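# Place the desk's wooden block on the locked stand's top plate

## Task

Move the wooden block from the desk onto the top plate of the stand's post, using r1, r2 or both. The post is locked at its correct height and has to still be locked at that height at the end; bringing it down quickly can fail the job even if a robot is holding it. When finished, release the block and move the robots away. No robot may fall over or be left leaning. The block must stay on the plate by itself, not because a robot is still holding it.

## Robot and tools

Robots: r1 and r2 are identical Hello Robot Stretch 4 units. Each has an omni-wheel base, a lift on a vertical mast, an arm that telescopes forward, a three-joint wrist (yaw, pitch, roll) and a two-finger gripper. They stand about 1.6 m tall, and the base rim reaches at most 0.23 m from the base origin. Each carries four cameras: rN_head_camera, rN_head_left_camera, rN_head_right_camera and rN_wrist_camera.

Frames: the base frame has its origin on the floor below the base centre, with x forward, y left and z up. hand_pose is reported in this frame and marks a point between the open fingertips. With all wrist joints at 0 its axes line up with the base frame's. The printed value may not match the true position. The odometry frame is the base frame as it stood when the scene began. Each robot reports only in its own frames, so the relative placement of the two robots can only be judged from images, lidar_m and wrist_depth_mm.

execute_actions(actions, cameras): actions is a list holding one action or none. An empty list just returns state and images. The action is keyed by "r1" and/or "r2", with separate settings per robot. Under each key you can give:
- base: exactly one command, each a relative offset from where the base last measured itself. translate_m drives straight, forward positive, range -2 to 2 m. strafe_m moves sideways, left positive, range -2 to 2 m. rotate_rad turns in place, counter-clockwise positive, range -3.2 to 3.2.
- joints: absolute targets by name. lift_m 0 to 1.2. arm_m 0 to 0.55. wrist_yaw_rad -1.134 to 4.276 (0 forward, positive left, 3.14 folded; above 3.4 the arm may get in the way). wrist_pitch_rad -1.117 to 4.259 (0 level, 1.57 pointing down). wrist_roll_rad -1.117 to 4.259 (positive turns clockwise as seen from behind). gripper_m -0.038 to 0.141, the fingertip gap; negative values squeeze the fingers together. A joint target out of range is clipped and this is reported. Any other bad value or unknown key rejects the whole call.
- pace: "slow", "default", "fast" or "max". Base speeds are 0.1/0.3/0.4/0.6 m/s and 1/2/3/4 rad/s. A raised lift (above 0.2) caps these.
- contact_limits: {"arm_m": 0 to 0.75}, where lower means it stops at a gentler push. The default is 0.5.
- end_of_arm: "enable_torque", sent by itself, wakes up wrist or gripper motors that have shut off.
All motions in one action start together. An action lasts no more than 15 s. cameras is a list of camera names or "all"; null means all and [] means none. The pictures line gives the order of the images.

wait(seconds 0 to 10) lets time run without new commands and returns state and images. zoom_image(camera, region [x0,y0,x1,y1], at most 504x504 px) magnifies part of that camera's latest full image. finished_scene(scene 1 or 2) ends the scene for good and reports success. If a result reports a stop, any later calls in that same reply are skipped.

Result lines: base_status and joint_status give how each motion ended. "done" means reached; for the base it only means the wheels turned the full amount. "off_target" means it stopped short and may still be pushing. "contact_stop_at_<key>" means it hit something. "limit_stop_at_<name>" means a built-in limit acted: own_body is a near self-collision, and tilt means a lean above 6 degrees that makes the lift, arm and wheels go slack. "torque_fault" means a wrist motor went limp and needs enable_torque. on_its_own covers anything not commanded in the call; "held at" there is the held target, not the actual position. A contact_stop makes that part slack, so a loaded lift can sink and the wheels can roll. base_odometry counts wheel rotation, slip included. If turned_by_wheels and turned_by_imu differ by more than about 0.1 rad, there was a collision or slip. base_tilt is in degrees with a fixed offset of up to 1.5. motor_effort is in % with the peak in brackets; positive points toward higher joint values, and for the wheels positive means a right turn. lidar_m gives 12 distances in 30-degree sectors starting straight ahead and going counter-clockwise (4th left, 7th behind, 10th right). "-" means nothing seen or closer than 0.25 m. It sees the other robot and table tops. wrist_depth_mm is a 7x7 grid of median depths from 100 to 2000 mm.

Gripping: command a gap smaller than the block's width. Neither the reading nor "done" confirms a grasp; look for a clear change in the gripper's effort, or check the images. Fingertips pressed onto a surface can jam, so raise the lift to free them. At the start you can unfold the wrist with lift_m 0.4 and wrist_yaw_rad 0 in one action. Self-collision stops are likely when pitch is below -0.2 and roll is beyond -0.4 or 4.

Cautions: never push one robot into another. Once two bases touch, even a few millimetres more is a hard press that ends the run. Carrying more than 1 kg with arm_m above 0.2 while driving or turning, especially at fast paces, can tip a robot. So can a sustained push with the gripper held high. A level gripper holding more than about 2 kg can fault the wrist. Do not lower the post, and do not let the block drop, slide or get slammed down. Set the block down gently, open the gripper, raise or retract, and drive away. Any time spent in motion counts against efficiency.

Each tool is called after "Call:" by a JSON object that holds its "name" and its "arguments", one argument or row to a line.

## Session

Call:
{"name": "execute_actions", "arguments": {
  "actions": []
}}

Scene clock: 0.00 s.
r1.base_odometry: x=+0.000 y=+0.000 heading=+0.000 (m, m, rad; r1's odometry frame)
r1.turned_by_wheels: +0.000 (rad since the last result)
r1.turned_by_imu: +0.000 (rad since the last result)
r1.base_tilt: forward=+0.9 right=-0.9 (deg)
r1.lidar_m: 1.15 1.13 1.23 1.82 4.90 2.93 2.97 2.90 1.32 1.06 1.04 1.15
r1.base_status: not commanded
r1.joint_positions: lift_m=+0.143 arm_m=+0.001 wrist_yaw_rad=+3.045 wrist_pitch_rad=+0.006 wrist_roll_rad=-0.019 gripper_m=+0.057
r1.joint_status: not commanded
r1.motor_effort: lift_m=+21 arm_m=+0 wrist_yaw_rad=+1 wrist_pitch_rad=-5 wrist_roll_rad=-1 gripper_m=-1 wheel_0=+0 wheel_1=+0 wheel_2=+0 (%)
r1.hand_pose: x=-0.1064 y=+0.1149 z=+0.3191 quat_wxyz=(+0.048, -0.004, -0.009, +0.999) (m; r1's base frame)
r1.wrist_depth_mm: - 143 - - - - - / - 139 - - - - - / - 130 209 - - - - / 110 142 262 - - - - / - - - - - - - / 1366 1366 1118 1336 202 1281 1205 / 917 904 820 842 854 778 842
r2.base_odometry: x=+0.000 y=+0.000 heading=+0.000 (m, m, rad; r2's odometry frame)
r2.turned_by_wheels: +0.000 (rad since the last result)
r2.turned_by_imu: +0.000 (rad since the last result)
r2.base_tilt: forward=-0.1 right=+0.1 (deg)
r2.lidar_m: 1.62 1.00 0.90 0.91 1.12 2.19 2.78 2.98 3.76 1.69 1.69 3.38
r2.base_status: not commanded
r2.joint_positions: lift_m=+0.200 arm_m=-0.003 wrist_yaw_rad=+3.168 wrist_pitch_rad=+0.018 wrist_roll_rad=-0.004 gripper_m=+0.057
r2.joint_status: not commanded
r2.motor_effort: lift_m=+19 arm_m=+0 wrist_yaw_rad=+0 wrist_pitch_rad=-5 wrist_roll_rad=+2 gripper_m=-2 wheel_0=+0 wheel_1=+0 wheel_2=+0 (%)
r2.hand_pose: x=-0.1223 y=+0.0798 z=+0.3734 quat_wxyz=(-0.013, -0.009, -0.002, +1.000) (m; r2's base frame)
r2.wrist_depth_mm: - 142 270 - - - - / - 116 142 - - - - / - 115 142 - - - - / - 136 181 - - - - / 203 - - - - - - / 220 1537 200 1430 197 1336 1281 / 217 960 960 110 976 842 891
pictures: r1_head_camera, r1_head_left_camera, r1_head_right_camera, r1_wrist_camera, r2_head_camera, r2_head_left_camera, r2_head_right_camera, r2_wrist_camera
Images, in order (width x height): r1_head_camera 420x560, r1_head_left_camera 420x672, r1_head_right_camera 420x672, r1_wrist_camera 616x392, r2_head_camera 420x560, r2_head_left_camera 420x672, r2_head_right_camera 420x672, r2_wrist_camera 616x392.

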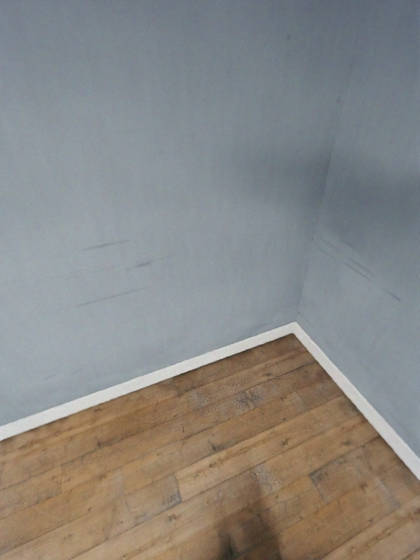

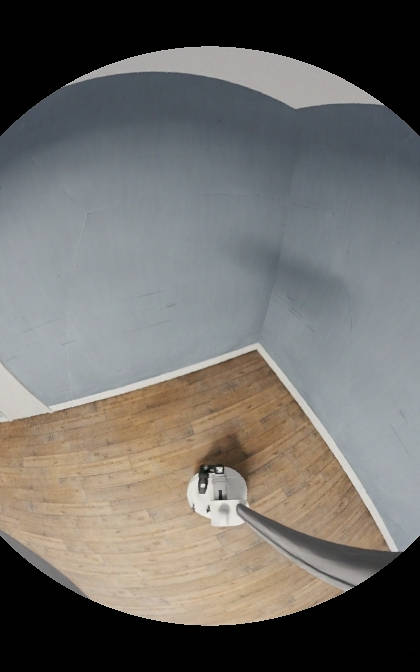

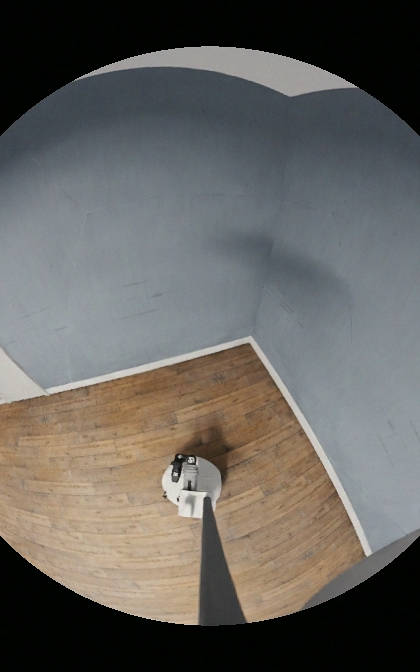

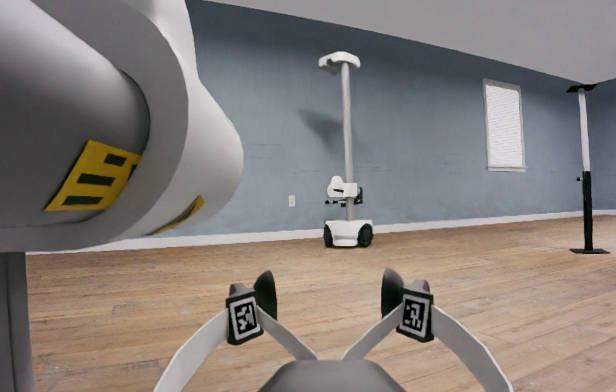

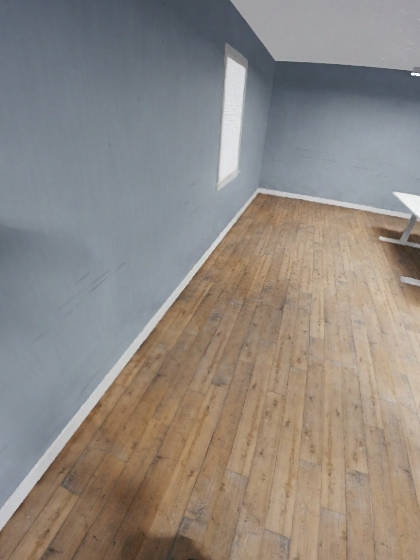

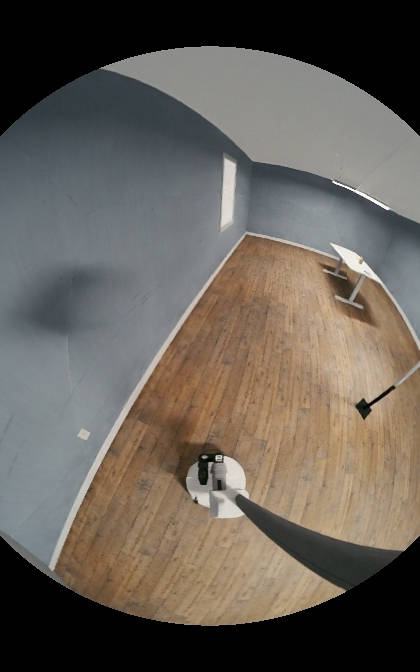

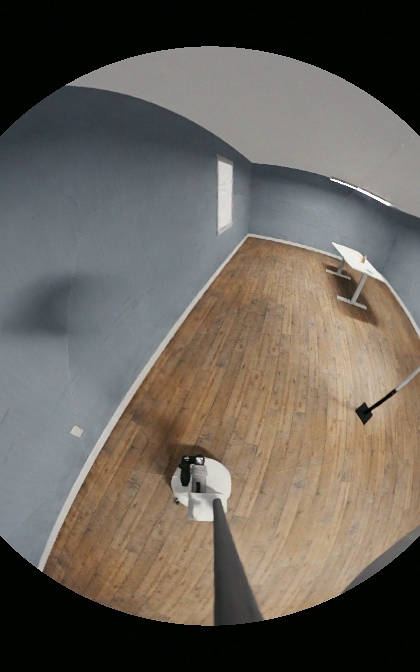

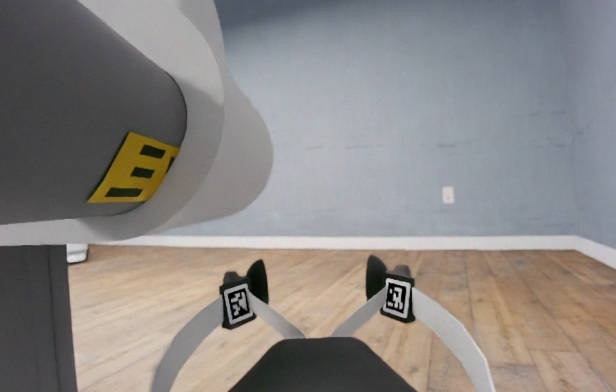

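Call:
{"name": "execute_actions", "arguments": {
  "actions": [
    {"r2":{"base":{"rotate_rad":-0.75},"pace":"max"}}
  ],
  "cameras": ["r2_head_camera"]
}}

Call:
{"name": "execute_actions", "arguments": {
  "actions": [
    {"r2":{"base":{"translate_m":2},"joints":{"lift_m":0.4,"wrist_yaw_rad":0,"gripper_m":0.141},"pace":"max"},"r1":{"base":{"rotate_rad":2.35}}}
  ],
  "cameras": ["r2_head_camera","r1_head_camera","r2_head_right_camera"]
}}

Scene clock: 6.00 s.
r1.base_odometry: x=+0.000 y=+0.000 heading=+0.000 (m, m, rad; r1's odometry frame)
r1.turned_by_wheels: +0.000 (rad since the last result)
r1.turned_by_imu: -0.001 (rad since the last result)
r1.base_tilt: forward=+0.9 right=-0.9 (deg)
r1.lidar_m: 1.15 1.14 1.23 1.82 4.88 2.94 2.97 2.87 1.35 1.06 1.03 1.14
r1.base_status: not commanded
r1.joint_positions: lift_m=+0.143 arm_m=+0.001 wrist_yaw_rad=+3.045 wrist_pitch_rad=+0.006 wrist_roll_rad=-0.019 gripper_m=+0.057
r1.joint_status: not commanded
r1.motor_effort: lift_m=+21(21) arm_m=+0(0) wrist_yaw_rad=+1(0) wrist_pitch_rad=-5(4) wrist_roll_rad=+0(1) gripper_m=-2(3) wheel_0=+0(0) wheel_1=-1(0) wheel_2=+1(0) (%)
r1.hand_pose: x=-0.1064 y=+0.1149 z=+0.3191 quat_wxyz=(+0.048, -0.004, -0.009, +0.999) (m; r1's base frame)
r1.wrist_depth_mm: - 144 - - - - - / - 139 - - - - - / - 131 209 - - - - / 110 142 262 - - - - / - - - - - - - / 1366 1430 1138 1336 202 1255 1229 / 931 917 820 854 842 768 842
r2.base_odometry: x=+0.000 y=+0.000 heading=-0.750 (m, m, rad; r2's odometry frame)
r2.turned_by_wheels: -0.750 (rad since the last result)
r2.turned_by_imu: -0.745 (rad since the last result)
r2.base_tilt: forward=-0.2 right=+0.1 (deg)
r2.lidar_m: 3.35 2.50 1.17 0.93 0.88 0.99 1.54 2.79 3.03 2.97 3.78 1.68
r2.base_status: done
r2.joint_positions: lift_m=+0.200 arm_m=-0.003 wrist_yaw_rad=+3.168 wrist_pitch_rad=+0.018 wrist_roll_rad=-0.004 gripper_m=+0.057
r2.joint_status: not commanded
r2.motor_effort: lift_m=+19(19) arm_m=+0(0) wrist_yaw_rad=+0(0) wrist_pitch_rad=-6(6) wrist_roll_rad=+2(2) gripper_m=-4(3) wheel_0=-1(10) wheel_1=-1(9) wheel_2=-2(12) (%)
r2.hand_pose: x=-0.1223 y=+0.0798 z=+0.3734 quat_wxyz=(-0.013, -0.009, -0.002, +1.000) (m; r2's base frame)
r2.wrist_depth_mm: - 142 272 - 1499 1078 854 / - 116 142 - 1499 1078 854 / - 115 142 - 1537 1078 866 / - 137 181 - 1576 1098 891 / 204 - - - 1464 1118 878 / 220 1499 201 1464 196 1078 878 / 216 976 960 110 976 866 842
pictures: r2_head_camera
Images, in order (width x height): r2_head_camera 420x560.

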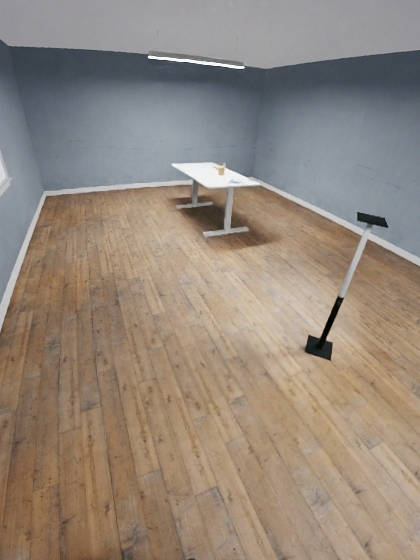

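Scene clock: 10.90 s.
r1.base_odometry: x=+0.000 y=+0.000 heading=+2.350 (m, m, rad; r1's odometry frame)
r1.turned_by_wheels: +2.350 (rad since the last result)
r1.turned_by_imu: +2.340 (rad since the last result)
r1.base_tilt: forward=+1.0 right=-1.0 (deg)
r1.lidar_m: 2.88 3.86 3.57 1.79 1.16 1.04 1.07 1.23 1.13 1.15 1.45 2.98
r1.base_status: done
r1.joint_positions: lift_m=+0.143 arm_m=+0.001 wrist_yaw_rad=+3.045 wrist_pitch_rad=+0.006 wrist_roll_rad=-0.019 gripper_m=+0.057
r1.joint_status: not commanded
r1.motor_effort: lift_m=+21(21) arm_m=+0(0) wrist_yaw_rad=+0(1) wrist_pitch_rad=-5(3) wrist_roll_rad=+0(1) gripper_m=-1(2) wheel_0=-2(6) wheel_1=-3(5) wheel_2=-1(10) (%)
r1.hand_pose: x=-0.1063 y=+0.1149 z=+0.3191 quat_wxyz=(+0.048, -0.004, -0.009, +0.999) (m; r1's base frame)
r1.wrist_depth_mm: - 144 1336 1229 1118 1025 976 / - 139 1336 1229 1118 1060 976 / - 131 208 1255 1098 1042 960 / 110 142 260 1205 1098 1008 976 / 1205 1397 1336 1229 1118 1042 991 / 1229 1397 1118 1138 201 1025 960 / 931 904 831 854 854 778 831
r2.base_odometry: x=+1.463 y=-1.363 heading=-0.750 (m, m, rad; r2's odometry frame)
r2.turned_by_wheels: +0.000 (rad since the last result)
r2.turned_by_imu: +0.004 (rad since the last result)
r2.base_tilt: forward=-0.2 right=+0.1 (deg)
r2.lidar_m: 1.32 4.10 2.14 1.71 1.69 1.82 2.80 4.64 1.03 3.06 3.01 1.54
r2.base_status: done
r2.joint_positions: lift_m=+0.400 arm_m=-0.003 wrist_yaw_rad=+0.000 wrist_pitch_rad=+0.018 wrist_roll_rad=-0.004 gripper_m=+0.141
r2.joint_status: all done
r2.motor_effort: lift_m=+22(24) arm_m=+0(0) wrist_yaw_rad=-2(9) wrist_pitch_rad=-6(6) wrist_roll_rad=+2(3) gripper_m=-2(5) wheel_0=-1(8) wheel_1=-1(9) wheel_2=+1(16) (%)
r2.hand_pose: x=+0.4568 y=-0.0873 z=+0.5729 quat_wxyz=(+1.000, -0.002, +0.009, +0.000) (m; r2's base frame)
r2.wrist_depth_mm: - - - - - - - / - - - - - - - / - - - - - - - / - - - - - - - / - - - - - - - / - 1983 1808 - 1397 1618 1756 / 1430 1430 1576 110 1397 1336 1281
pictures: r1_head_camera, r2_head_camera, r2_head_right_camera
Images, in order (width x height): r1_head_camera 420x560, r2_head_camera 420x560, r2_head_right_camera 420x672.

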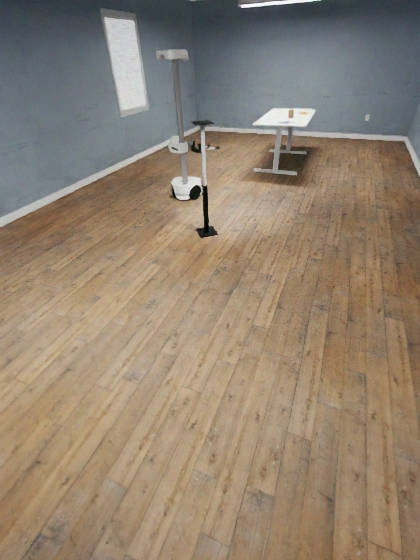

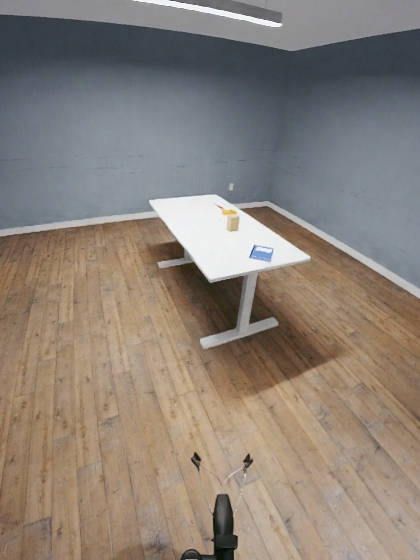

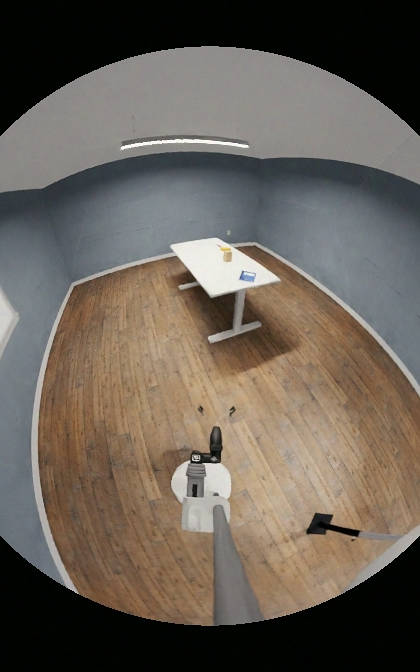

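Call:
{"name": "execute_actions", "arguments": {
  "actions": [
    {"r2":{"base":{"rotate_rad":0.33},"pace":"max"}}
  ],
  "cameras": []
}}

Call:
{"name": "execute_actions", "arguments": {
  "actions": [
    {"r2":{"base":{"translate_m":1.88},"joints":{"lift_m":0.66},"pace":"max"}}
  ],
  "cameras": ["r2_head_right_camera"]
}}

Call:
{"name": "execute_actions", "arguments": {
  "actions": [
    {"r2":{"base":{"rotate_rad":-1.51},"pace":"max"}}
  ],
  "cameras": ["r2_head_camera","r2_wrist_camera"]
}}

Scene clock: 17.97 s.
r1.base_odometry: x=+0.000 y=+0.000 heading=+2.350 (m, m, rad; r1's odometry frame)
r1.turned_by_wheels: +0.000 (rad since the last result)
r1.turned_by_imu: -0.001 (rad since the last result)
r1.base_tilt: forward=+0.9 right=-0.8 (deg)
r1.lidar_m: 2.86 3.91 3.58 1.79 1.15 1.04 1.07 1.25 1.12 1.14 1.45 2.96
r1.base_status: not commanded
r1.joint_positions: lift_m=+0.143 arm_m=+0.001 wrist_yaw_rad=+3.045 wrist_pitch_rad=+0.006 wrist_roll_rad=-0.019 gripper_m=+0.057
r1.joint_status: not commanded
r1.motor_effort: lift_m=+21(21) arm_m=+0(0) wrist_yaw_rad=+0(0) wrist_pitch_rad=-4(5) wrist_roll_rad=-1(1) gripper_m=-3(3) wheel_0=-2(2) wheel_1=-3(2) wheel_2=-1(1) (%)
r1.hand_pose: x=-0.1063 y=+0.1149 z=+0.3191 quat_wxyz=(+0.048, -0.004, -0.009, +0.999) (m; r1's base frame)
r1.wrist_depth_mm: - 144 1308 1205 1138 1060 976 / - 139 1308 1229 1118 1025 976 / - 130 208 1182 1138 1042 960 / 110 142 262 1255 1118 1025 976 / 1205 1430 1308 1205 1118 1042 976 / 1229 1366 1138 1182 202 1060 960 / 931 917 820 842 854 750 842
r2.base_odometry: x=+1.463 y=-1.363 heading=-0.420 (m, m, rad; r2's odometry frame)
r2.turned_by_wheels: +0.330 (rad since the last result)
r2.turned_by_imu: +0.328 (rad since the last result)
r2.base_tilt: forward=-0.2 right=+0.2 (deg)
r2.lidar_m: 1.73 2.54 1.81 1.68 1.72 2.26 - 1.01 1.01 3.03 3.11 1.31
r2.base_status: done
r2.joint_positions: lift_m=+0.400 arm_m=-0.003 wrist_yaw_rad=+0.000 wrist_pitch_rad=+0.018 wrist_roll_rad=-0.004 gripper_m=+0.141
r2.joint_status: not commanded
r2.motor_effort: lift_m=+22(22) arm_m=+0(0) wrist_yaw_rad=+1(1) wrist_pitch_rad=-6(6) wrist_roll_rad=+2(2) gripper_m=-2(2) wheel_0=+0(8) wheel_1=+1(7) wheel_2=+1(9) (%)
r2.hand_pose: x=+0.4568 y=-0.0874 z=+0.5729 quat_wxyz=(+1.000, -0.002, +0.009, +0.000) (m; r2's base frame)
r2.wrist_depth_mm: - - - - - - - / - - - - - - - / - - - - - - - / - - - - - - - / - - - - - - - / - 1983 1808 - 1708 1205 1576 / 1430 1397 1499 110 1366 1281 1182
pictures: none
No camera images: the call's "cameras" was empty. Leave "cameras" out to get every camera's image.

Scene clock: 22.93 s.
r1.base_odometry: x=+0.000 y=+0.000 heading=+2.350 (m, m, rad; r1's odometry frame)
r1.turned_by_wheels: +0.000 (rad since the last result)
r1.turned_by_imu: -0.001 (rad since the last result)
r1.base_tilt: forward=+0.9 right=-0.9 (deg)
r1.lidar_m: 2.86 3.90 3.59 1.78 1.15 1.04 1.05 1.24 1.12 1.14 1.42 2.98
r1.base_status: not commanded
r1.joint_positions: lift_m=+0.143 arm_m=+0.001 wrist_yaw_rad=+3.045 wrist_pitch_rad=+0.006 wrist_roll_rad=-0.019 gripper_m=+0.057
r1.joint_status: not commanded
r1.motor_effort: lift_m=+21(21) arm_m=+0(0) wrist_yaw_rad=+0(1) wrist_pitch_rad=-4(5) wrist_roll_rad=-1(1) gripper_m=-3(2) wheel_0=-2(2) wheel_1=-2(2) wheel_2=-1(1) (%)
r1.hand_pose: x=-0.1063 y=+0.1149 z=+0.3191 quat_wxyz=(+0.048, -0.004, -0.009, +0.999) (m; r1's base frame)
r1.wrist_depth_mm: - 143 1336 1229 1118 1025 991 / - 139 1308 1229 1118 1042 976 / - 130 208 1229 1138 1042 976 / 111 142 263 1205 1138 1025 976 / 1205 1397 1308 1205 1098 1060 976 / 1205 1366 1138 1205 202 1025 976 / 946 904 820 842 842 778 842
r2.base_odometry: x=+3.180 y=-2.130 heading=-0.420 (m, m, rad; r2's odometry frame)
r2.turned_by_wheels: +0.000 (rad since the last result)
r2.turned_by_imu: +0.004 (rad since the last result)
r2.base_tilt: forward=-0.2 right=+0.1 (deg)
r2.lidar_m: 2.21 2.25 1.93 1.77 1.83 2.45 - 0.65 0.43 0.40 0.40 0.52
r2.base_status: done
r2.joint_positions: lift_m=+0.660 arm_m=-0.003 wrist_yaw_rad=+0.000 wrist_pitch_rad=+0.018 wrist_roll_rad=-0.004 gripper_m=+0.141
r2.joint_status: all done
r2.motor_effort: lift_m=+22(26) arm_m=+0(0) wrist_yaw_rad=+0(1) wrist_pitch_rad=-6(6) wrist_roll_rad=+0(3) gripper_m=-1(2) wheel_0=+0(8) wheel_1=+1(7) wheel_2=+1(15) (%)
r2.hand_pose: x=+0.4568 y=-0.0874 z=+0.8328 quat_wxyz=(+1.000, -0.002, +0.009, +0.000) (m; r2's base frame)
r2.wrist_depth_mm: 1983 1983 - - - - - / - - 1983 - - - - / - 1983 - - - - - / - 1983 - - - - - / - - - - - - - / 1983 1983 - - - 480 492 / - - 1983 110 1983 1863 1618
pictures: r2_head_right_camera
Images, in order (width x height): r2_head_right_camera 420x672.

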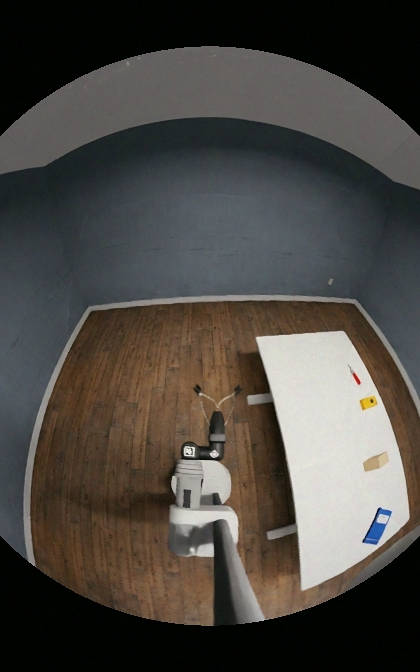

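Scene clock: 24.73 s.
r1.base_odometry: x=+0.000 y=+0.000 heading=+2.350 (m, m, rad; r1's odometry frame)
r1.turned_by_wheels: +0.000 (rad since the last result)
r1.turned_by_imu: +0.000 (rad since the last result)
r1.base_tilt: forward=+0.9 right=-1.0 (deg)
r1.lidar_m: 2.84 3.89 3.57 1.78 1.15 1.04 1.06 1.23 1.12 1.14 1.43 2.95
r1.base_status: not commanded
r1.joint_positions: lift_m=+0.143 arm_m=+0.001 wrist_yaw_rad=+3.045 wrist_pitch_rad=+0.006 wrist_roll_rad=-0.019 gripper_m=+0.057
r1.joint_status: not commanded
r1.motor_effort: lift_m=+20(21) arm_m=+0(0) wrist_yaw_rad=+0(1) wrist_pitch_rad=-5(5) wrist_roll_rad=+0(0) gripper_m=-3(1) wheel_0=-2(2) wheel_1=-2(2) wheel_2=-1(1) (%)
r1.hand_pose: x=-0.1063 y=+0.1149 z=+0.3191 quat_wxyz=(+0.048, -0.004, -0.009, +0.999) (m; r1's base frame)
r1.wrist_depth_mm: - 143 1308 1229 1118 1008 960 / - 139 1308 1205 1138 1042 976 / - 130 208 1229 1138 1042 976 / 110 142 262 1205 1098 1042 976 / 1205 1397 1366 1205 1138 1042 960 / 1229 1397 1118 1160 202 1025 976 / 946 904 831 854 831 768 831
r2.base_odometry: x=+3.180 y=-2.130 heading=-1.930 (m, m, rad; r2's odometry frame)
r2.turned_by_wheels: -1.510 (rad since the last result)
r2.turned_by_imu: -1.500 (rad since the last result)
r2.base_tilt: forward=-0.1 right=+0.1 (deg)
r2.lidar_m: 0.39 0.42 0.56 2.21 2.31 1.91 1.80 1.88 2.58 2.77 0.61 0.43
r2.base_status: done
r2.joint_positions: lift_m=+0.660 arm_m=-0.003 wrist_yaw_rad=+0.000 wrist_pitch_rad=+0.018 wrist_roll_rad=-0.004 gripper_m=+0.141
r2.joint_status: not commanded
r2.motor_effort: lift_m=+22(22) arm_m=+0(0) wrist_yaw_rad=+0(2) wrist_pitch_rad=-6(6) wrist_roll_rad=+3(1) gripper_m=-2(2) wheel_0=+1(6) wheel_1=+0(7) wheel_2=-1(10) (%)
r2.hand_pose: x=+0.4568 y=-0.0874 z=+0.8328 quat_wxyz=(+1.000, -0.002, +0.009, +0.000) (m; r2's base frame)
r2.wrist_depth_mm: - - - - - - - / - - - - - - - / - - - - - - - / - - - - - - - / - - - 820 - 976 - / 585 521 469 559 452 427 488 / 387 375 402 110 377 355 351
pictures: r2_head_camera, r2_wrist_camera
Images, in order (width x height): r2_head_camera 420x560, r2_wrist_camera 616x392.

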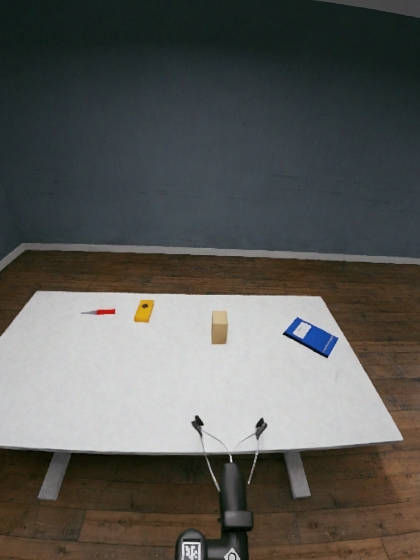

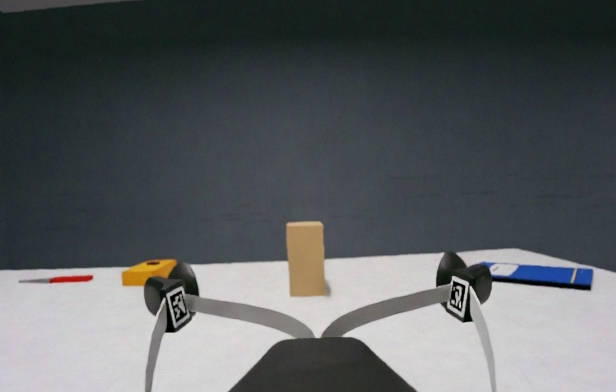

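Call:
{"name": "execute_actions", "arguments": {
  "actions": [
    {"r2":{"base":{"strafe_m":0.015},"joints":{"lift_m":0.605,"arm_m":0.42,"gripper_m":0.12},"pace":"fast"}}
  ],
  "cameras": ["r2_wrist_camera"]
}}

Scene clock: 30.07 s.
r1.base_odometry: x=+0.000 y=+0.000 heading=+2.350 (m, m, rad; r1's odometry frame)
r1.turned_by_wheels: +0.000 (rad since the last result)
r1.turned_by_imu: -0.001 (rad since the last result)
r1.base_tilt: forward=+1.0 right=-1.0 (deg)
r1.lidar_m: 2.84 3.90 3.57 1.80 1.16 1.05 1.08 1.25 1.13 1.14 1.45 2.96
r1.base_status: not commanded
r1.joint_positions: lift_m=+0.143 arm_m=+0.001 wrist_yaw_rad=+3.045 wrist_pitch_rad=+0.006 wrist_roll_rad=-0.019 gripper_m=+0.057
r1.joint_status: not commanded
r1.motor_effort: lift_m=+21(21) arm_m=+0(0) wrist_yaw_rad=+0(1) wrist_pitch_rad=-4(4) wrist_roll_rad=-1(0) gripper_m=-1(2) wheel_0=-2(2) wheel_1=-2(3) wheel_2=-1(1) (%)
r1.hand_pose: x=-0.1063 y=+0.1149 z=+0.3191 quat_wxyz=(+0.048, -0.004, -0.009, +0.999) (m; r1's base frame)
r1.wrist_depth_mm: - 144 1308 1205 1118 1060 960 / - 139 1255 1229 1118 1042 960 / - 131 208 1255 1138 1025 976 / 110 142 260 1205 1118 1042 960 / 1182 1397 1336 1229 1138 1060 960 / 1229 1397 1138 1160 202 1008 960 / 931 917 809 842 854 778 866
r2.base_odometry: x=+3.194 y=-2.135 heading=-1.930 (m, m, rad; r2's odometry frame)
r2.turned_by_wheels: +0.000 (rad since the last result)
r2.turned_by_imu: +0.000 (rad since the last result)
r2.base_tilt: forward=-0.1 right=+0.0 (deg)
r2.lidar_m: 0.40 0.42 0.56 2.20 2.28 1.91 1.80 1.88 2.60 2.75 0.61 0.43
r2.base_status: done
r2.joint_positions: lift_m=+0.605 arm_m=+0.419 wrist_yaw_rad=+0.000 wrist_pitch_rad=+0.018 wrist_roll_rad=-0.004 gripper_m=+0.120
r2.joint_status: all done
r2.motor_effort: lift_m=+15(19) arm_m=+8(8) wrist_yaw_rad=+0(1) wrist_pitch_rad=-5(6) wrist_roll_rad=+3(1) gripper_m=-2(2) wheel_0=+0(8) wheel_1=-2(8) wheel_2=+0(0) (%)
r2.hand_pose: x=+0.8779 y=-0.0874 z=+0.7784 quat_wxyz=(+1.000, -0.002, +0.009, +0.000) (m; r2's base frame)
r2.wrist_depth_mm: - - - - - - - / - - - - - - - / - - - - - - - / - - - 191 - - - / - - - 191 - - - / 377 389 204 191 192 291 329 / 260 250 267 110 237 231 230
pictures: r2_wrist_camera
Images, in order (width x height): r2_wrist_camera 616x392.

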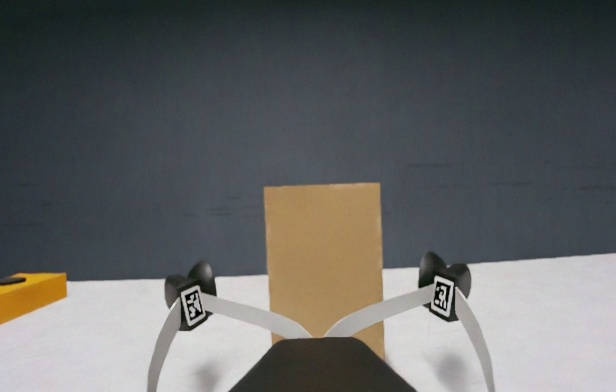

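Call:
{"name": "execute_actions", "arguments": {
  "actions": [
    {"r2":{"base":{"strafe_m":-0.003},"joints":{"arm_m":0.435,"gripper_m":0.015}}}
  ],
  "cameras": ["r2_wrist_camera"]
}}

Call:
{"name": "execute_actions", "arguments": {
  "actions": [
    {"r2":{"joints":{"lift_m":0.66},"pace":"fast"}}
  ],
  "cameras": []
}}

Call:
{"name": "execute_actions", "arguments": {
  "actions": [
    {"r2":{"base":{"rotate_rad":-1.48},"joints":{"lift_m":0.7,"arm_m":0.05}}}
  ],
  "cameras": ["r2_head_camera","r2_wrist_camera"]
}}

Scene clock: 38.40 s.
r1.base_odometry: x=+0.000 y=+0.000 heading=+2.350 (m, m, rad; r1's odometry frame)
r1.turned_by_wheels: +0.000 (rad since the last result)
r1.turned_by_imu: -0.001 (rad since the last result)
r1.base_tilt: forward=+1.0 right=-0.9 (deg)
r1.lidar_m: 2.86 3.87 3.58 1.76 1.16 1.03 1.07 1.23 1.10 1.14 1.46 2.96
r1.base_status: not commanded
r1.joint_positions: lift_m=+0.143 arm_m=+0.001 wrist_yaw_rad=+3.045 wrist_pitch_rad=+0.006 wrist_roll_rad=-0.019 gripper_m=+0.057
r1.joint_status: not commanded
r1.motor_effort: lift_m=+21(21) arm_m=+0(0) wrist_yaw_rad=+0(0) wrist_pitch_rad=-5(5) wrist_roll_rad=-1(0) gripper_m=-4(3) wheel_0=-2(2) wheel_1=-2(2) wheel_2=-1(1) (%)
r1.hand_pose: x=-0.1063 y=+0.1149 z=+0.3191 quat_wxyz=(+0.048, -0.004, -0.009, +0.999) (m; r1's base frame)
r1.wrist_depth_mm: - 144 1336 1205 1118 1042 1008 / - 139 1281 1205 1138 1025 991 / - 130 208 1205 1138 1025 976 / 110 142 262 1205 1098 1042 991 / 1182 1397 1336 1229 1098 1060 991 / 1229 1366 1118 1160 202 1042 960 / 904 866 831 866 866 778 854
r2.base_odometry: x=+3.191 y=-2.134 heading=-1.930 (m, m, rad; r2's odometry frame)
r2.turned_by_wheels: +0.000 (rad since the last result)
r2.turned_by_imu: +0.000 (rad since the last result)
r2.base_tilt: forward=-0.1 right=+0.1 (deg)
r2.lidar_m: 0.38 0.41 0.57 2.19 2.27 1.90 1.82 1.89 2.58 2.77 0.60 0.41
r2.base_status: done
r2.joint_positions: lift_m=+0.605 arm_m=+0.434 wrist_yaw_rad=+0.000 wrist_pitch_rad=+0.018 wrist_roll_rad=-0.004 gripper_m=+0.015
r2.joint_status: all done
r2.motor_effort: lift_m=+15(15) arm_m=+8(7) wrist_yaw_rad=-1(1) wrist_pitch_rad=-6(6) wrist_roll_rad=+2(3) gripper_m=-24(23) wheel_0=+0(7) wheel_1=+2(8) wheel_2=+0(1) (%)
r2.hand_pose: x=+0.8929 y=-0.0874 z=+0.7784 quat_wxyz=(+1.000, -0.002, +0.009, +0.000) (m; r2's base frame)
r2.wrist_depth_mm: - - - - - - - / - - - - - - - / - - - - - - - / - - - 165 - - - / - - - 164 492 - - / 379 387 186 165 181 309 325 / 260 242 252 110 237 231 229
pictures: r2_wrist_camera
Images, in order (width x height): r2_wrist_camera 616x392.

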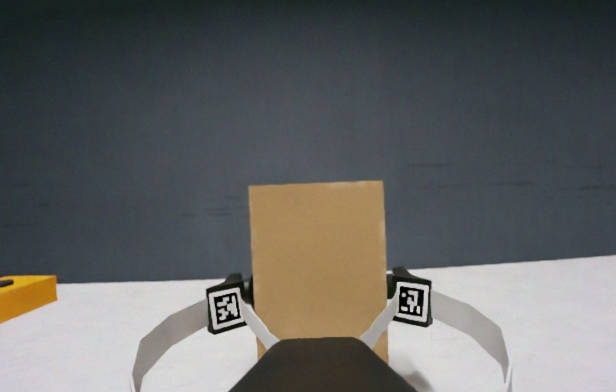

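Scene clock: 39.33 s.
r1.base_odometry: x=+0.000 y=+0.000 heading=+2.350 (m, m, rad; r1's odometry frame)
r1.turned_by_wheels: +0.000 (rad since the last result)
r1.turned_by_imu: +0.000 (rad since the last result)
r1.base_tilt: forward=+0.8 right=-1.0 (deg)
r1.lidar_m: 2.86 3.90 3.58 1.78 1.16 1.03 1.09 1.23 1.12 1.14 1.46 2.98
r1.base_status: not commanded
r1.joint_positions: lift_m=+0.143 arm_m=+0.001 wrist_yaw_rad=+3.045 wrist_pitch_rad=+0.006 wrist_roll_rad=-0.019 gripper_m=+0.057
r1.joint_status: not commanded
r1.motor_effort: lift_m=+21(21) arm_m=+0(0) wrist_yaw_rad=+1(1) wrist_pitch_rad=-5(5) wrist_roll_rad=-1(1) gripper_m=-3(4) wheel_0=-2(2) wheel_1=-2(2) wheel_2=-1(0) (%)
r1.hand_pose: x=-0.1063 y=+0.1149 z=+0.3191 quat_wxyz=(+0.048, -0.004, -0.009, +0.999) (m; r1's base frame)
r1.wrist_depth_mm: - 144 1336 1229 1118 1008 991 / - 139 1255 1229 1138 1025 976 / - 130 208 1205 1160 1025 960 / 111 142 262 1182 1118 1042 976 / 1205 1464 1308 1182 1118 1025 991 / 1205 1336 1138 1160 202 1025 976 / 917 917 831 842 854 778 854
r2.base_odometry: x=+3.191 y=-2.134 heading=-1.930 (m, m, rad; r2's odometry frame)
r2.turned_by_wheels: +0.000 (rad since the last result)
r2.turned_by_imu: +0.000 (rad since the last result)
r2.base_tilt: forward=-0.2 right=+0.1 (deg)
r2.lidar_m: 0.40 0.42 0.57 2.19 2.29 1.92 1.82 1.87 2.58 2.75 0.60 0.41
r2.base_status: not commanded
r2.joint_positions: lift_m=+0.660 arm_m=+0.434 wrist_yaw_rad=+0.000 wrist_pitch_rad=+0.021 wrist_roll_rad=-0.004 gripper_m=+0.015
r2.joint_status: all done
r2.motor_effort: lift_m=+25(28) arm_m=+8(8) wrist_yaw_rad=-2(2) wrist_pitch_rad=-16(19) wrist_roll_rad=+2(3) gripper_m=-24(23) wheel_0=+0(0) wheel_1=+2(2) wheel_2=+0(0) (%)
r2.hand_pose: x=+0.8929 y=-0.0874 z=+0.8316 quat_wxyz=(+1.000, -0.002, +0.011, +0.000) (m; r2's base frame)
r2.wrist_depth_mm: - - - - - - - / - - - - - - - / - - - - - - - / - - - 164 - - - / - - - 164 - - - / - - 184 164 181 449 473 / 366 347 359 110 342 330 338
pictures: none
No camera images: the call's "cameras" was empty. Leave "cameras" out to get every camera's image.

Scene clock: 41.57 s.
r1.base_odometry: x=+0.000 y=+0.000 heading=+2.350 (m, m, rad; r1's odometry frame)
r1.turned_by_wheels: +0.000 (rad since the last result)
r1.turned_by_imu: +0.000 (rad since the last result)
r1.base_tilt: forward=+0.9 right=-0.9 (deg)
r1.lidar_m: 2.86 3.87 3.58 1.80 1.15 1.04 1.08 1.23 1.13 1.14 1.46 3.00
r1.base_status: not commanded
r1.joint_positions: lift_m=+0.143 arm_m=+0.001 wrist_yaw_rad=+3.045 wrist_pitch_rad=+0.006 wrist_roll_rad=-0.019 gripper_m=+0.057
r1.joint_status: not commanded
r1.motor_effort: lift_m=+21(21) arm_m=+0(0) wrist_yaw_rad=+1(0) wrist_pitch_rad=-5(4) wrist_roll_rad=-1(1) gripper_m=-1(2) wheel_0=-2(2) wheel_1=-2(2) wheel_2=-1(1) (%)
r1.hand_pose: x=-0.1063 y=+0.1149 z=+0.3191 quat_wxyz=(+0.048, -0.004, -0.009, +0.999) (m; r1's base frame)
r1.wrist_depth_mm: - 144 1308 1229 1118 1060 960 / - 140 1336 1229 1138 1025 960 / - 130 208 1205 1098 1042 960 / 110 142 262 1205 1138 1025 976 / 1205 1397 1336 1229 1118 1025 960 / 1229 1366 1118 1160 201 1025 960 / 917 904 831 842 854 788 854
r2.base_odometry: x=+3.191 y=-2.134 heading=+2.873 (m, m, rad; r2's odometry frame)
r2.turned_by_wheels: -1.480 (rad since the last result)
r2.turned_by_imu: -1.471 (rad since the last result)
r2.base_tilt: forward=-0.1 right=+0.1 (deg)
r2.lidar_m: 0.44 0.55 0.42 0.40 0.42 0.65 2.18 2.35 1.85 1.81 1.89 2.80
r2.base_status: done
r2.joint_positions: lift_m=+0.700 arm_m=+0.051 wrist_yaw_rad=+0.000 wrist_pitch_rad=+0.022 wrist_roll_rad=-0.004 gripper_m=+0.015
r2.joint_status: all done
r2.motor_effort: lift_m=+25(27) arm_m=-8(11) wrist_yaw_rad=+0(5) wrist_pitch_rad=-17(17) wrist_roll_rad=+1(3) gripper_m=-24(23) wheel_0=+0(6) wheel_1=+3(6) wheel_2=-1(10) (%)
r2.hand_pose: x=+0.5108 y=-0.0875 z=+0.8715 quat_wxyz=(+1.000, -0.002, +0.011, +0.000) (m; r2's base frame)
r2.wrist_depth_mm: - - - - - - - / - - - - - - - / - - - - - - - / - - - 164 - - - / - - - 164 - - - / - - 184 165 180 - - / - 1921 - 110 1983 1921 1808
pictures: r2_head_camera, r2_wrist_camera
Images, in order (width x height): r2_head_camera 420x560, r2_wrist_camera 616x392.

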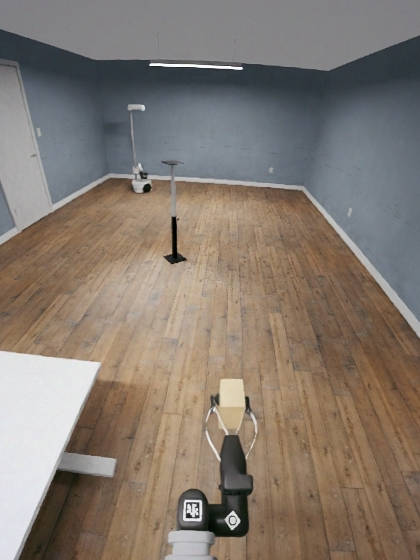

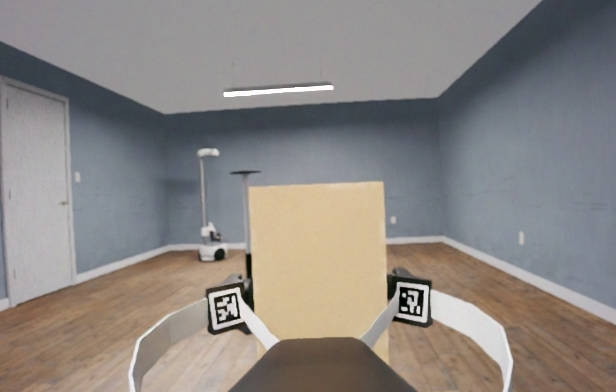

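Plate looks higher here (~1.1 m).

Call:
{"name": "execute_actions", "arguments": {
  "actions": [
    {"r2":{"base":{"translate_m":1.95},"joints":{"lift_m":1.03,"arm_m":0},"pace":"max"},"r1":{"base":{"translate_m":1.2},"pace":"fast"}}
  ],
  "cameras": ["r2_head_camera","r2_wrist_camera","r1_head_camera"]
}}

Scene clock: 50.60 s.
r1.base_odometry: x=-0.843 y=+0.854 heading=+2.349 (m, m, rad; r1's odometry frame)
r1.turned_by_wheels: +0.000 (rad since the last result)
r1.turned_by_imu: -0.004 (rad since the last result)
r1.base_tilt: forward=+1.0 right=-0.9 (deg)
r1.lidar_m: 1.66 3.39 3.11 3.18 2.38 2.17 2.22 1.75 1.58 1.58 2.00 3.65
r1.base_status: done
r1.joint_positions: lift_m=+0.143 arm_m=+0.001 wrist_yaw_rad=+3.045 wrist_pitch_rad=+0.006 wrist_roll_rad=-0.019 gripper_m=+0.057
r1.joint_status: not commanded
r1.motor_effort: lift_m=+21(21) arm_m=+0(0) wrist_yaw_rad=+1(1) wrist_pitch_rad=-5(4) wrist_roll_rad=-1(1) gripper_m=-3(3) wheel_0=-1(8) wheel_1=-1(4) wheel_2=+1(10) (%)
r1.hand_pose: x=-0.1063 y=+0.1149 z=+0.3191 quat_wxyz=(+0.048, -0.004, -0.009, +0.999) (m; r1's base frame)
r1.wrist_depth_mm: - 144 - - - - 1863 / - 139 - - - - 1921 / - 131 208 - - - 1863 / 110 142 263 - - - 1983 / 1661 - - - - - 1921 / 1336 1366 1138 1366 202 1281 1205 / 917 904 831 842 866 788 842
r2.base_odometry: x=+1.311 y=-1.618 heading=+2.874 (m, m, rad; r2's odometry frame)
r2.turned_by_wheels: +0.000 (rad since the last result)
r2.turned_by_imu: +0.004 (rad since the last result)
r2.base_tilt: forward=-0.2 right=+0.1 (deg)
r2.lidar_m: 0.44 0.81 2.81 2.73 2.93 1.28 1.58 2.63 2.03 1.97 2.11 3.06
r2.base_status: done
r2.joint_positions: lift_m=+1.030 arm_m=+0.001 wrist_yaw_rad=+0.000 wrist_pitch_rad=+0.022 wrist_roll_rad=-0.004 gripper_m=+0.015
r2.joint_status: all done
r2.motor_effort: lift_m=+21(27) arm_m=-8(9) wrist_yaw_rad=+1(0) wrist_pitch_rad=-17(19) wrist_roll_rad=+1(2) gripper_m=-24(24) wheel_0=+0(8) wheel_1=+1(5) wheel_2=+2(13) (%)
r2.hand_pose: x=+0.4608 y=-0.0874 z=+1.2018 quat_wxyz=(+1.000, -0.002, +0.011, +0.000) (m; r2's base frame)
r2.wrist_depth_mm: - - - - - - - / - - - - - - - / - - - - - - - / - - - 163 - - - / - - - 164 - - - / 654 - 185 165 181 - - / - - - 110 - - -
pictures: r1_head_camera, r2_head_camera, r2_wrist_camera
Images, in order (width x height): r1_head_camera 420x560, r2_head_camera 420x560, r2_wrist_camera 616x392.

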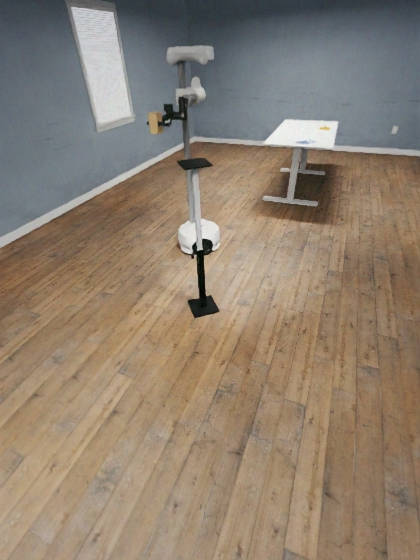

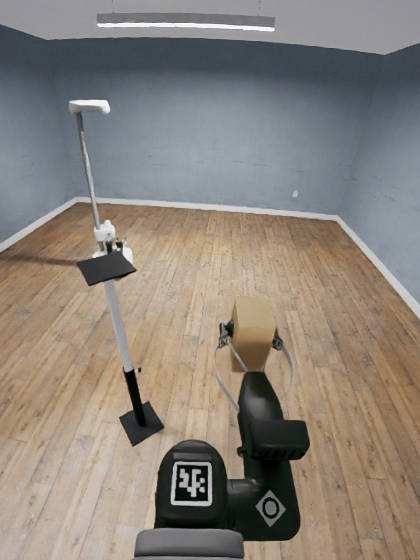

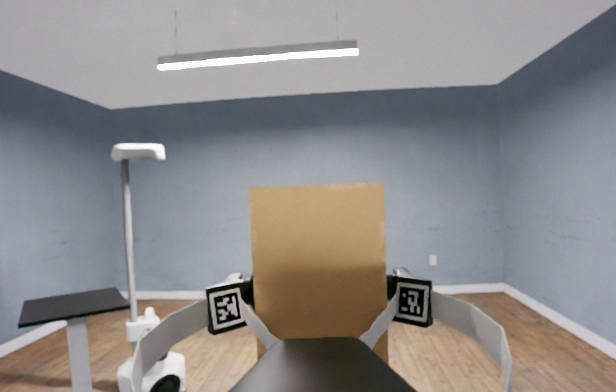

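Call:
{"name": "execute_actions", "arguments": {
  "actions": [
    {"r2":{"base":{"rotate_rad":0.457},"joints":{"lift_m":1.0,"arm_m":0.42}}}
  ],
  "cameras": ["r2_head_camera","r2_wrist_camera","r1_head_camera"]
}}

Call:
{"name": "zoom_image", "arguments": {
  "camera": "r1_head_camera",
  "region": [140,100,260,190]
}}

Scene clock: 57.43 s.
r1.base_odometry: x=-0.843 y=+0.854 heading=+2.349 (m, m, rad; r1's odometry frame)
r1.turned_by_wheels: +0.000 (rad since the last result)
r1.turned_by_imu: -0.001 (rad since the last result)
r1.base_tilt: forward=+0.9 right=-1.0 (deg)
r1.lidar_m: 1.66 3.40 3.13 3.18 2.39 2.17 2.21 1.74 1.56 1.58 2.00 3.67
r1.base_status: not commanded
r1.joint_positions: lift_m=+0.143 arm_m=+0.001 wrist_yaw_rad=+3.045 wrist_pitch_rad=+0.006 wrist_roll_rad=-0.019 gripper_m=+0.057
r1.joint_status: not commanded
r1.motor_effort: lift_m=+21(21) arm_m=+0(0) wrist_yaw_rad=+0(0) wrist_pitch_rad=-5(5) wrist_roll_rad=-1(0) gripper_m=-3(3) wheel_0=-1(1) wheel_1=-1(1) wheel_2=+1(1) (%)
r1.hand_pose: x=-0.1063 y=+0.1149 z=+0.3191 quat_wxyz=(+0.048, -0.004, -0.009, +0.999) (m; r1's base frame)
r1.wrist_depth_mm: - 144 - - - - 1921 / - 139 - - - - 1921 / - 131 209 - - - 1983 / 110 142 262 - - - 1983 / 1708 - - - - - 1921 / 1397 1397 1118 1366 202 1255 1229 / 917 917 820 854 854 768 842
r2.base_odometry: x=+1.311 y=-1.618 heading=-2.953 (m, m, rad; r2's odometry frame)
r2.turned_by_wheels: +0.457 (rad since the last result)
r2.turned_by_imu: +0.454 (rad since the last result)
r2.base_tilt: forward=-0.1 right=+0.1 (deg)
r2.lidar_m: 0.85 2.84 2.74 2.85 1.30 1.29 2.80 2.06 1.99 2.08 2.87 4.54
r2.base_status: done
r2.joint_positions: lift_m=+1.000 arm_m=+0.419 wrist_yaw_rad=+0.000 wrist_pitch_rad=+0.022 wrist_roll_rad=-0.004 gripper_m=+0.015
r2.joint_status: all done
r2.motor_effort: lift_m=+16(20) arm_m=+9(8) wrist_yaw_rad=-1(2) wrist_pitch_rad=-17(17) wrist_roll_rad=+1(1) gripper_m=-22(21) wheel_0=+0(6) wheel_1=-1(6) wheel_2=-1(8) (%)
r2.hand_pose: x=+0.8779 y=-0.0874 z=+1.1723 quat_wxyz=(+1.000, -0.002, +0.011, +0.000) (m; r2's base frame)
r2.wrist_depth_mm: - - - - - - - / - - - - - - - / - - - - - - - / - - - 163 - - - / - - - 163 - - - / - - 185 165 180 - - / - - - 110 - - -
pictures: r1_head_camera, r2_head_camera, r2_wrist_camera
Images, in order (width x height): r1_head_camera 420x560, r2_head_camera 420x560, r2_wrist_camera 616x392.

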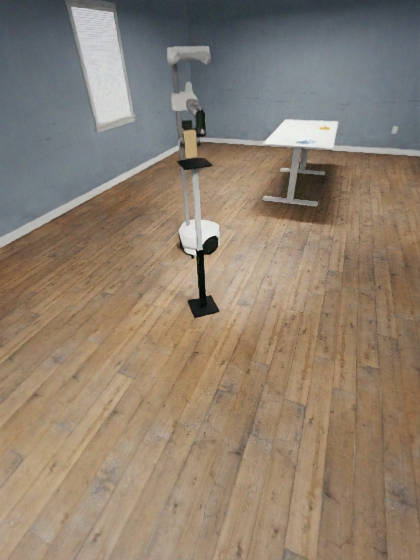

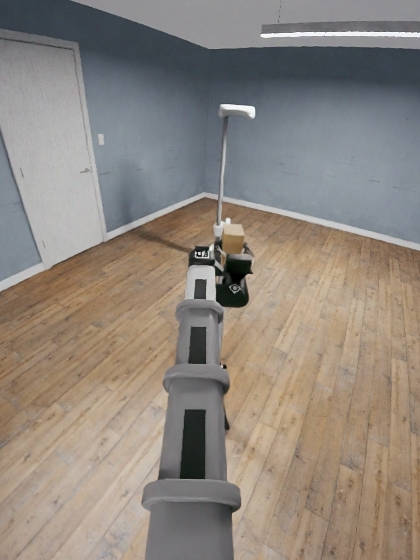

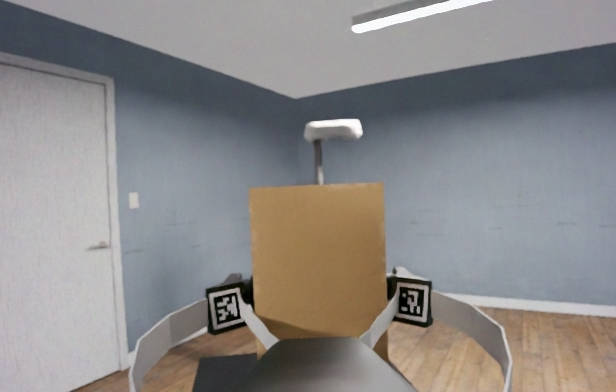

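Region (140, 100, 260, 190) of r1_head_camera's 420x560 image, scaled by 4.200, with more detail than that image has; it fills the top 378 rows of this view, and the rest is white.

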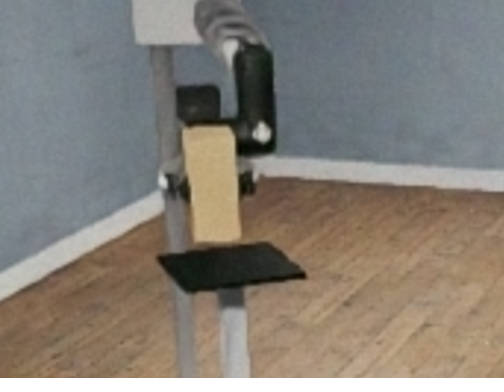

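Call:
{"name": "execute_actions", "arguments": {
  "actions": [
    {"r2":{"base":{"strafe_m":0.022},"joints":{"lift_m":0.98,"arm_m":0.45}}}
  ],
  "cameras": ["r2_wrist_camera","r1_head_camera"]
}}

Call:
{"name": "zoom_image", "arguments": {
  "camera": "r1_head_camera",
  "region": [140,100,260,190]
}}

Scene clock: 61.23 s.
r1.base_odometry: x=-0.843 y=+0.854 heading=+2.349 (m, m, rad; r1's odometry frame)
r1.turned_by_wheels: +0.000 (rad since the last result)
r1.turned_by_imu: -0.001 (rad since the last result)
r1.base_tilt: forward=+0.9 right=-0.9 (deg)
r1.lidar_m: 1.67 3.40 3.12 3.16 2.40 2.17 2.21 1.74 1.57 1.57 1.99 3.66
r1.base_status: not commanded
r1.joint_positions: lift_m=+0.143 arm_m=+0.001 wrist_yaw_rad=+3.045 wrist_pitch_rad=+0.006 wrist_roll_rad=-0.019 gripper_m=+0.057
r1.joint_status: not commanded
r1.motor_effort: lift_m=+21(21) arm_m=+0(0) wrist_yaw_rad=+1(1) wrist_pitch_rad=-5(5) wrist_roll_rad=+0(1) gripper_m=-2(4) wheel_0=-1(1) wheel_1=-1(1) wheel_2=+1(1) (%)
r1.hand_pose: x=-0.1063 y=+0.1149 z=+0.3191 quat_wxyz=(+0.048, -0.004, -0.009, +0.999) (m; r1's base frame)
r1.wrist_depth_mm: - 143 - - - - 1921 / - 139 - - - - 1863 / - 130 209 - - - 1863 / 110 143 262 - - - 1921 / 1618 - - - - - 1863 / 1336 1397 1138 1336 201 1281 1205 / 931 904 842 866 842 778 854
r2.base_odometry: x=+1.315 y=-1.639 heading=-2.953 (m, m, rad; r2's odometry frame)
r2.turned_by_wheels: +0.000 (rad since the last result)
r2.turned_by_imu: +0.000 (rad since the last result)
r2.base_tilt: forward=-0.1 right=+0.1 (deg)
r2.lidar_m: 0.86 2.84 2.71 2.83 1.26 1.24 2.84 2.08 2.01 2.10 2.91 4.55
r2.base_status: done
r2.joint_positions: lift_m=+0.980 arm_m=+0.449 wrist_yaw_rad=+0.000 wrist_pitch_rad=+0.022 wrist_roll_rad=-0.004 gripper_m=+0.015
r2.joint_status: all done
r2.motor_effort: lift_m=+16(16) arm_m=+8(8) wrist_yaw_rad=+0(3) wrist_pitch_rad=-17(17) wrist_roll_rad=+2(2) gripper_m=-22(23) wheel_0=-1(8) wheel_1=+0(7) wheel_2=+0(1) (%)
r2.hand_pose: x=+0.9079 y=-0.0874 z=+1.1522 quat_wxyz=(+1.000, -0.002, +0.011, +0.000) (m; r2's base frame)
r2.wrist_depth_mm: - - - - - - - / - - - - - - - / - - - - - - - / - - - 163 - - - / - - - 164 - - - / - - 185 164 181 - - / - - - 110 250 - -
pictures: r1_head_camera, r2_wrist_camera
Images, in order (width x height): r1_head_camera 420x560, r2_wrist_camera 616x392.

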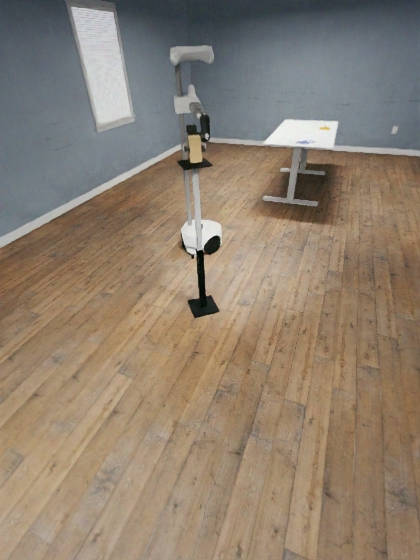

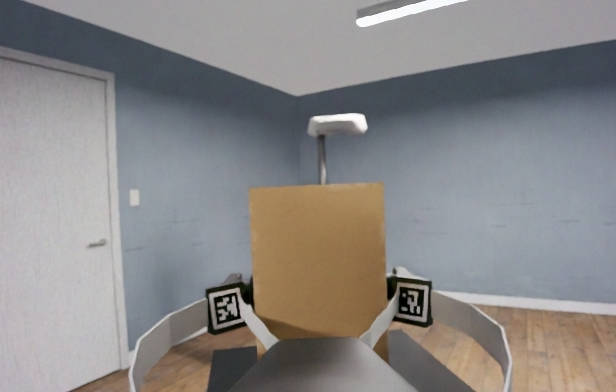

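Region (140, 100, 260, 190) of r1_head_camera's 420x560 image, scaled by 4.200, with more detail than that image has; it fills the top 378 rows of this view, and the rest is white.

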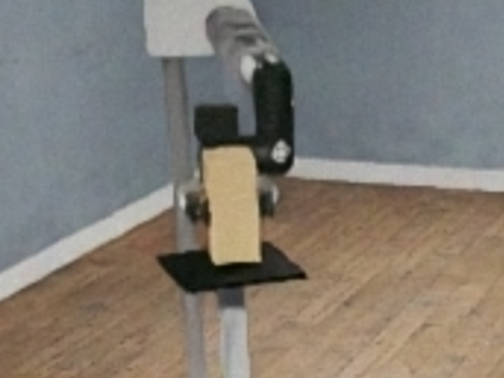

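Call:
{"name": "execute_actions", "arguments": {
  "actions": [
    {"r2":{"joints":{"lift_m":0.971,"arm_m":0.458},"pace":"slow"}}
  ],
  "cameras": ["r2_wrist_camera"]
}}

Scene clock: 64.37 s.
r1.base_odometry: x=-0.843 y=+0.854 heading=+2.349 (m, m, rad; r1's odometry frame)
r1.turned_by_wheels: +0.000 (rad since the last result)
r1.turned_by_imu: -0.001 (rad since the last result)
r1.base_tilt: forward=+1.0 right=-1.1 (deg)
r1.lidar_m: 1.65 3.43 3.11 3.17 2.40 2.17 2.20 1.75 1.58 1.58 1.99 3.65
r1.base_status: not commanded
r1.joint_positions: lift_m=+0.143 arm_m=+0.001 wrist_yaw_rad=+3.045 wrist_pitch_rad=+0.006 wrist_roll_rad=-0.019 gripper_m=+0.057
r1.joint_status: not commanded
r1.motor_effort: lift_m=+21(21) arm_m=+0(0) wrist_yaw_rad=+0(0) wrist_pitch_rad=-5(4) wrist_roll_rad=-1(0) gripper_m=-2(3) wheel_0=-1(1) wheel_1=-1(1) wheel_2=+1(1) (%)
r1.hand_pose: x=-0.1063 y=+0.1149 z=+0.3191 quat_wxyz=(+0.048, -0.004, -0.009, +0.999) (m; r1's base frame)
r1.wrist_depth_mm: - 143 - - - - 1921 / - 139 - - - - 1983 / - 130 208 - - - 1921 / 110 142 262 - - - 1921 / 1618 - - - - - 1863 / 1336 1397 1118 1336 201 1281 1229 / 931 904 831 866 866 788 842
r2.base_odometry: x=+1.315 y=-1.639 heading=-2.953 (m, m, rad; r2's odometry frame)
r2.turned_by_wheels: +0.000 (rad since the last result)
r2.turned_by_imu: +0.000 (rad since the last result)
r2.base_tilt: forward=-0.1 right=+0.1 (deg)
r2.lidar_m: 0.88 2.82 2.70 2.84 1.27 1.26 2.81 2.08 2.00 2.11 2.89 4.57
r2.base_status: not commanded
r2.joint_positions: lift_m=+0.971 arm_m=+0.456 wrist_yaw_rad=+0.000 wrist_pitch_rad=+0.020 wrist_roll_rad=-0.004 gripper_m=+0.015
r2.joint_status: all done
r2.motor_effort: lift_m=+15(15) arm_m=+9(7) wrist_yaw_rad=-1(1) wrist_pitch_rad=-12(17) wrist_roll_rad=+1(3) gripper_m=-24(25) wheel_0=-1(1) wheel_1=+0(0) wheel_2=+0(0) (%)
r2.hand_pose: x=+0.9158 y=-0.0874 z=+1.1438 quat_wxyz=(+1.000, -0.002, +0.010, +0.000) (m; r2's base frame)
r2.wrist_depth_mm: - - - - - - - / - - - - - - - / - - - - - - - / - - - 163 - - - / - - - 164 - - - / - - 184 164 180 - - / - - - 110 236 - -
pictures: r2_wrist_camera
Images, in order (width x height): r2_wrist_camera 616x392.

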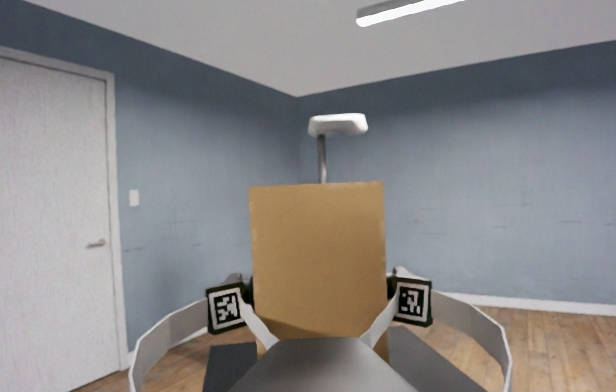

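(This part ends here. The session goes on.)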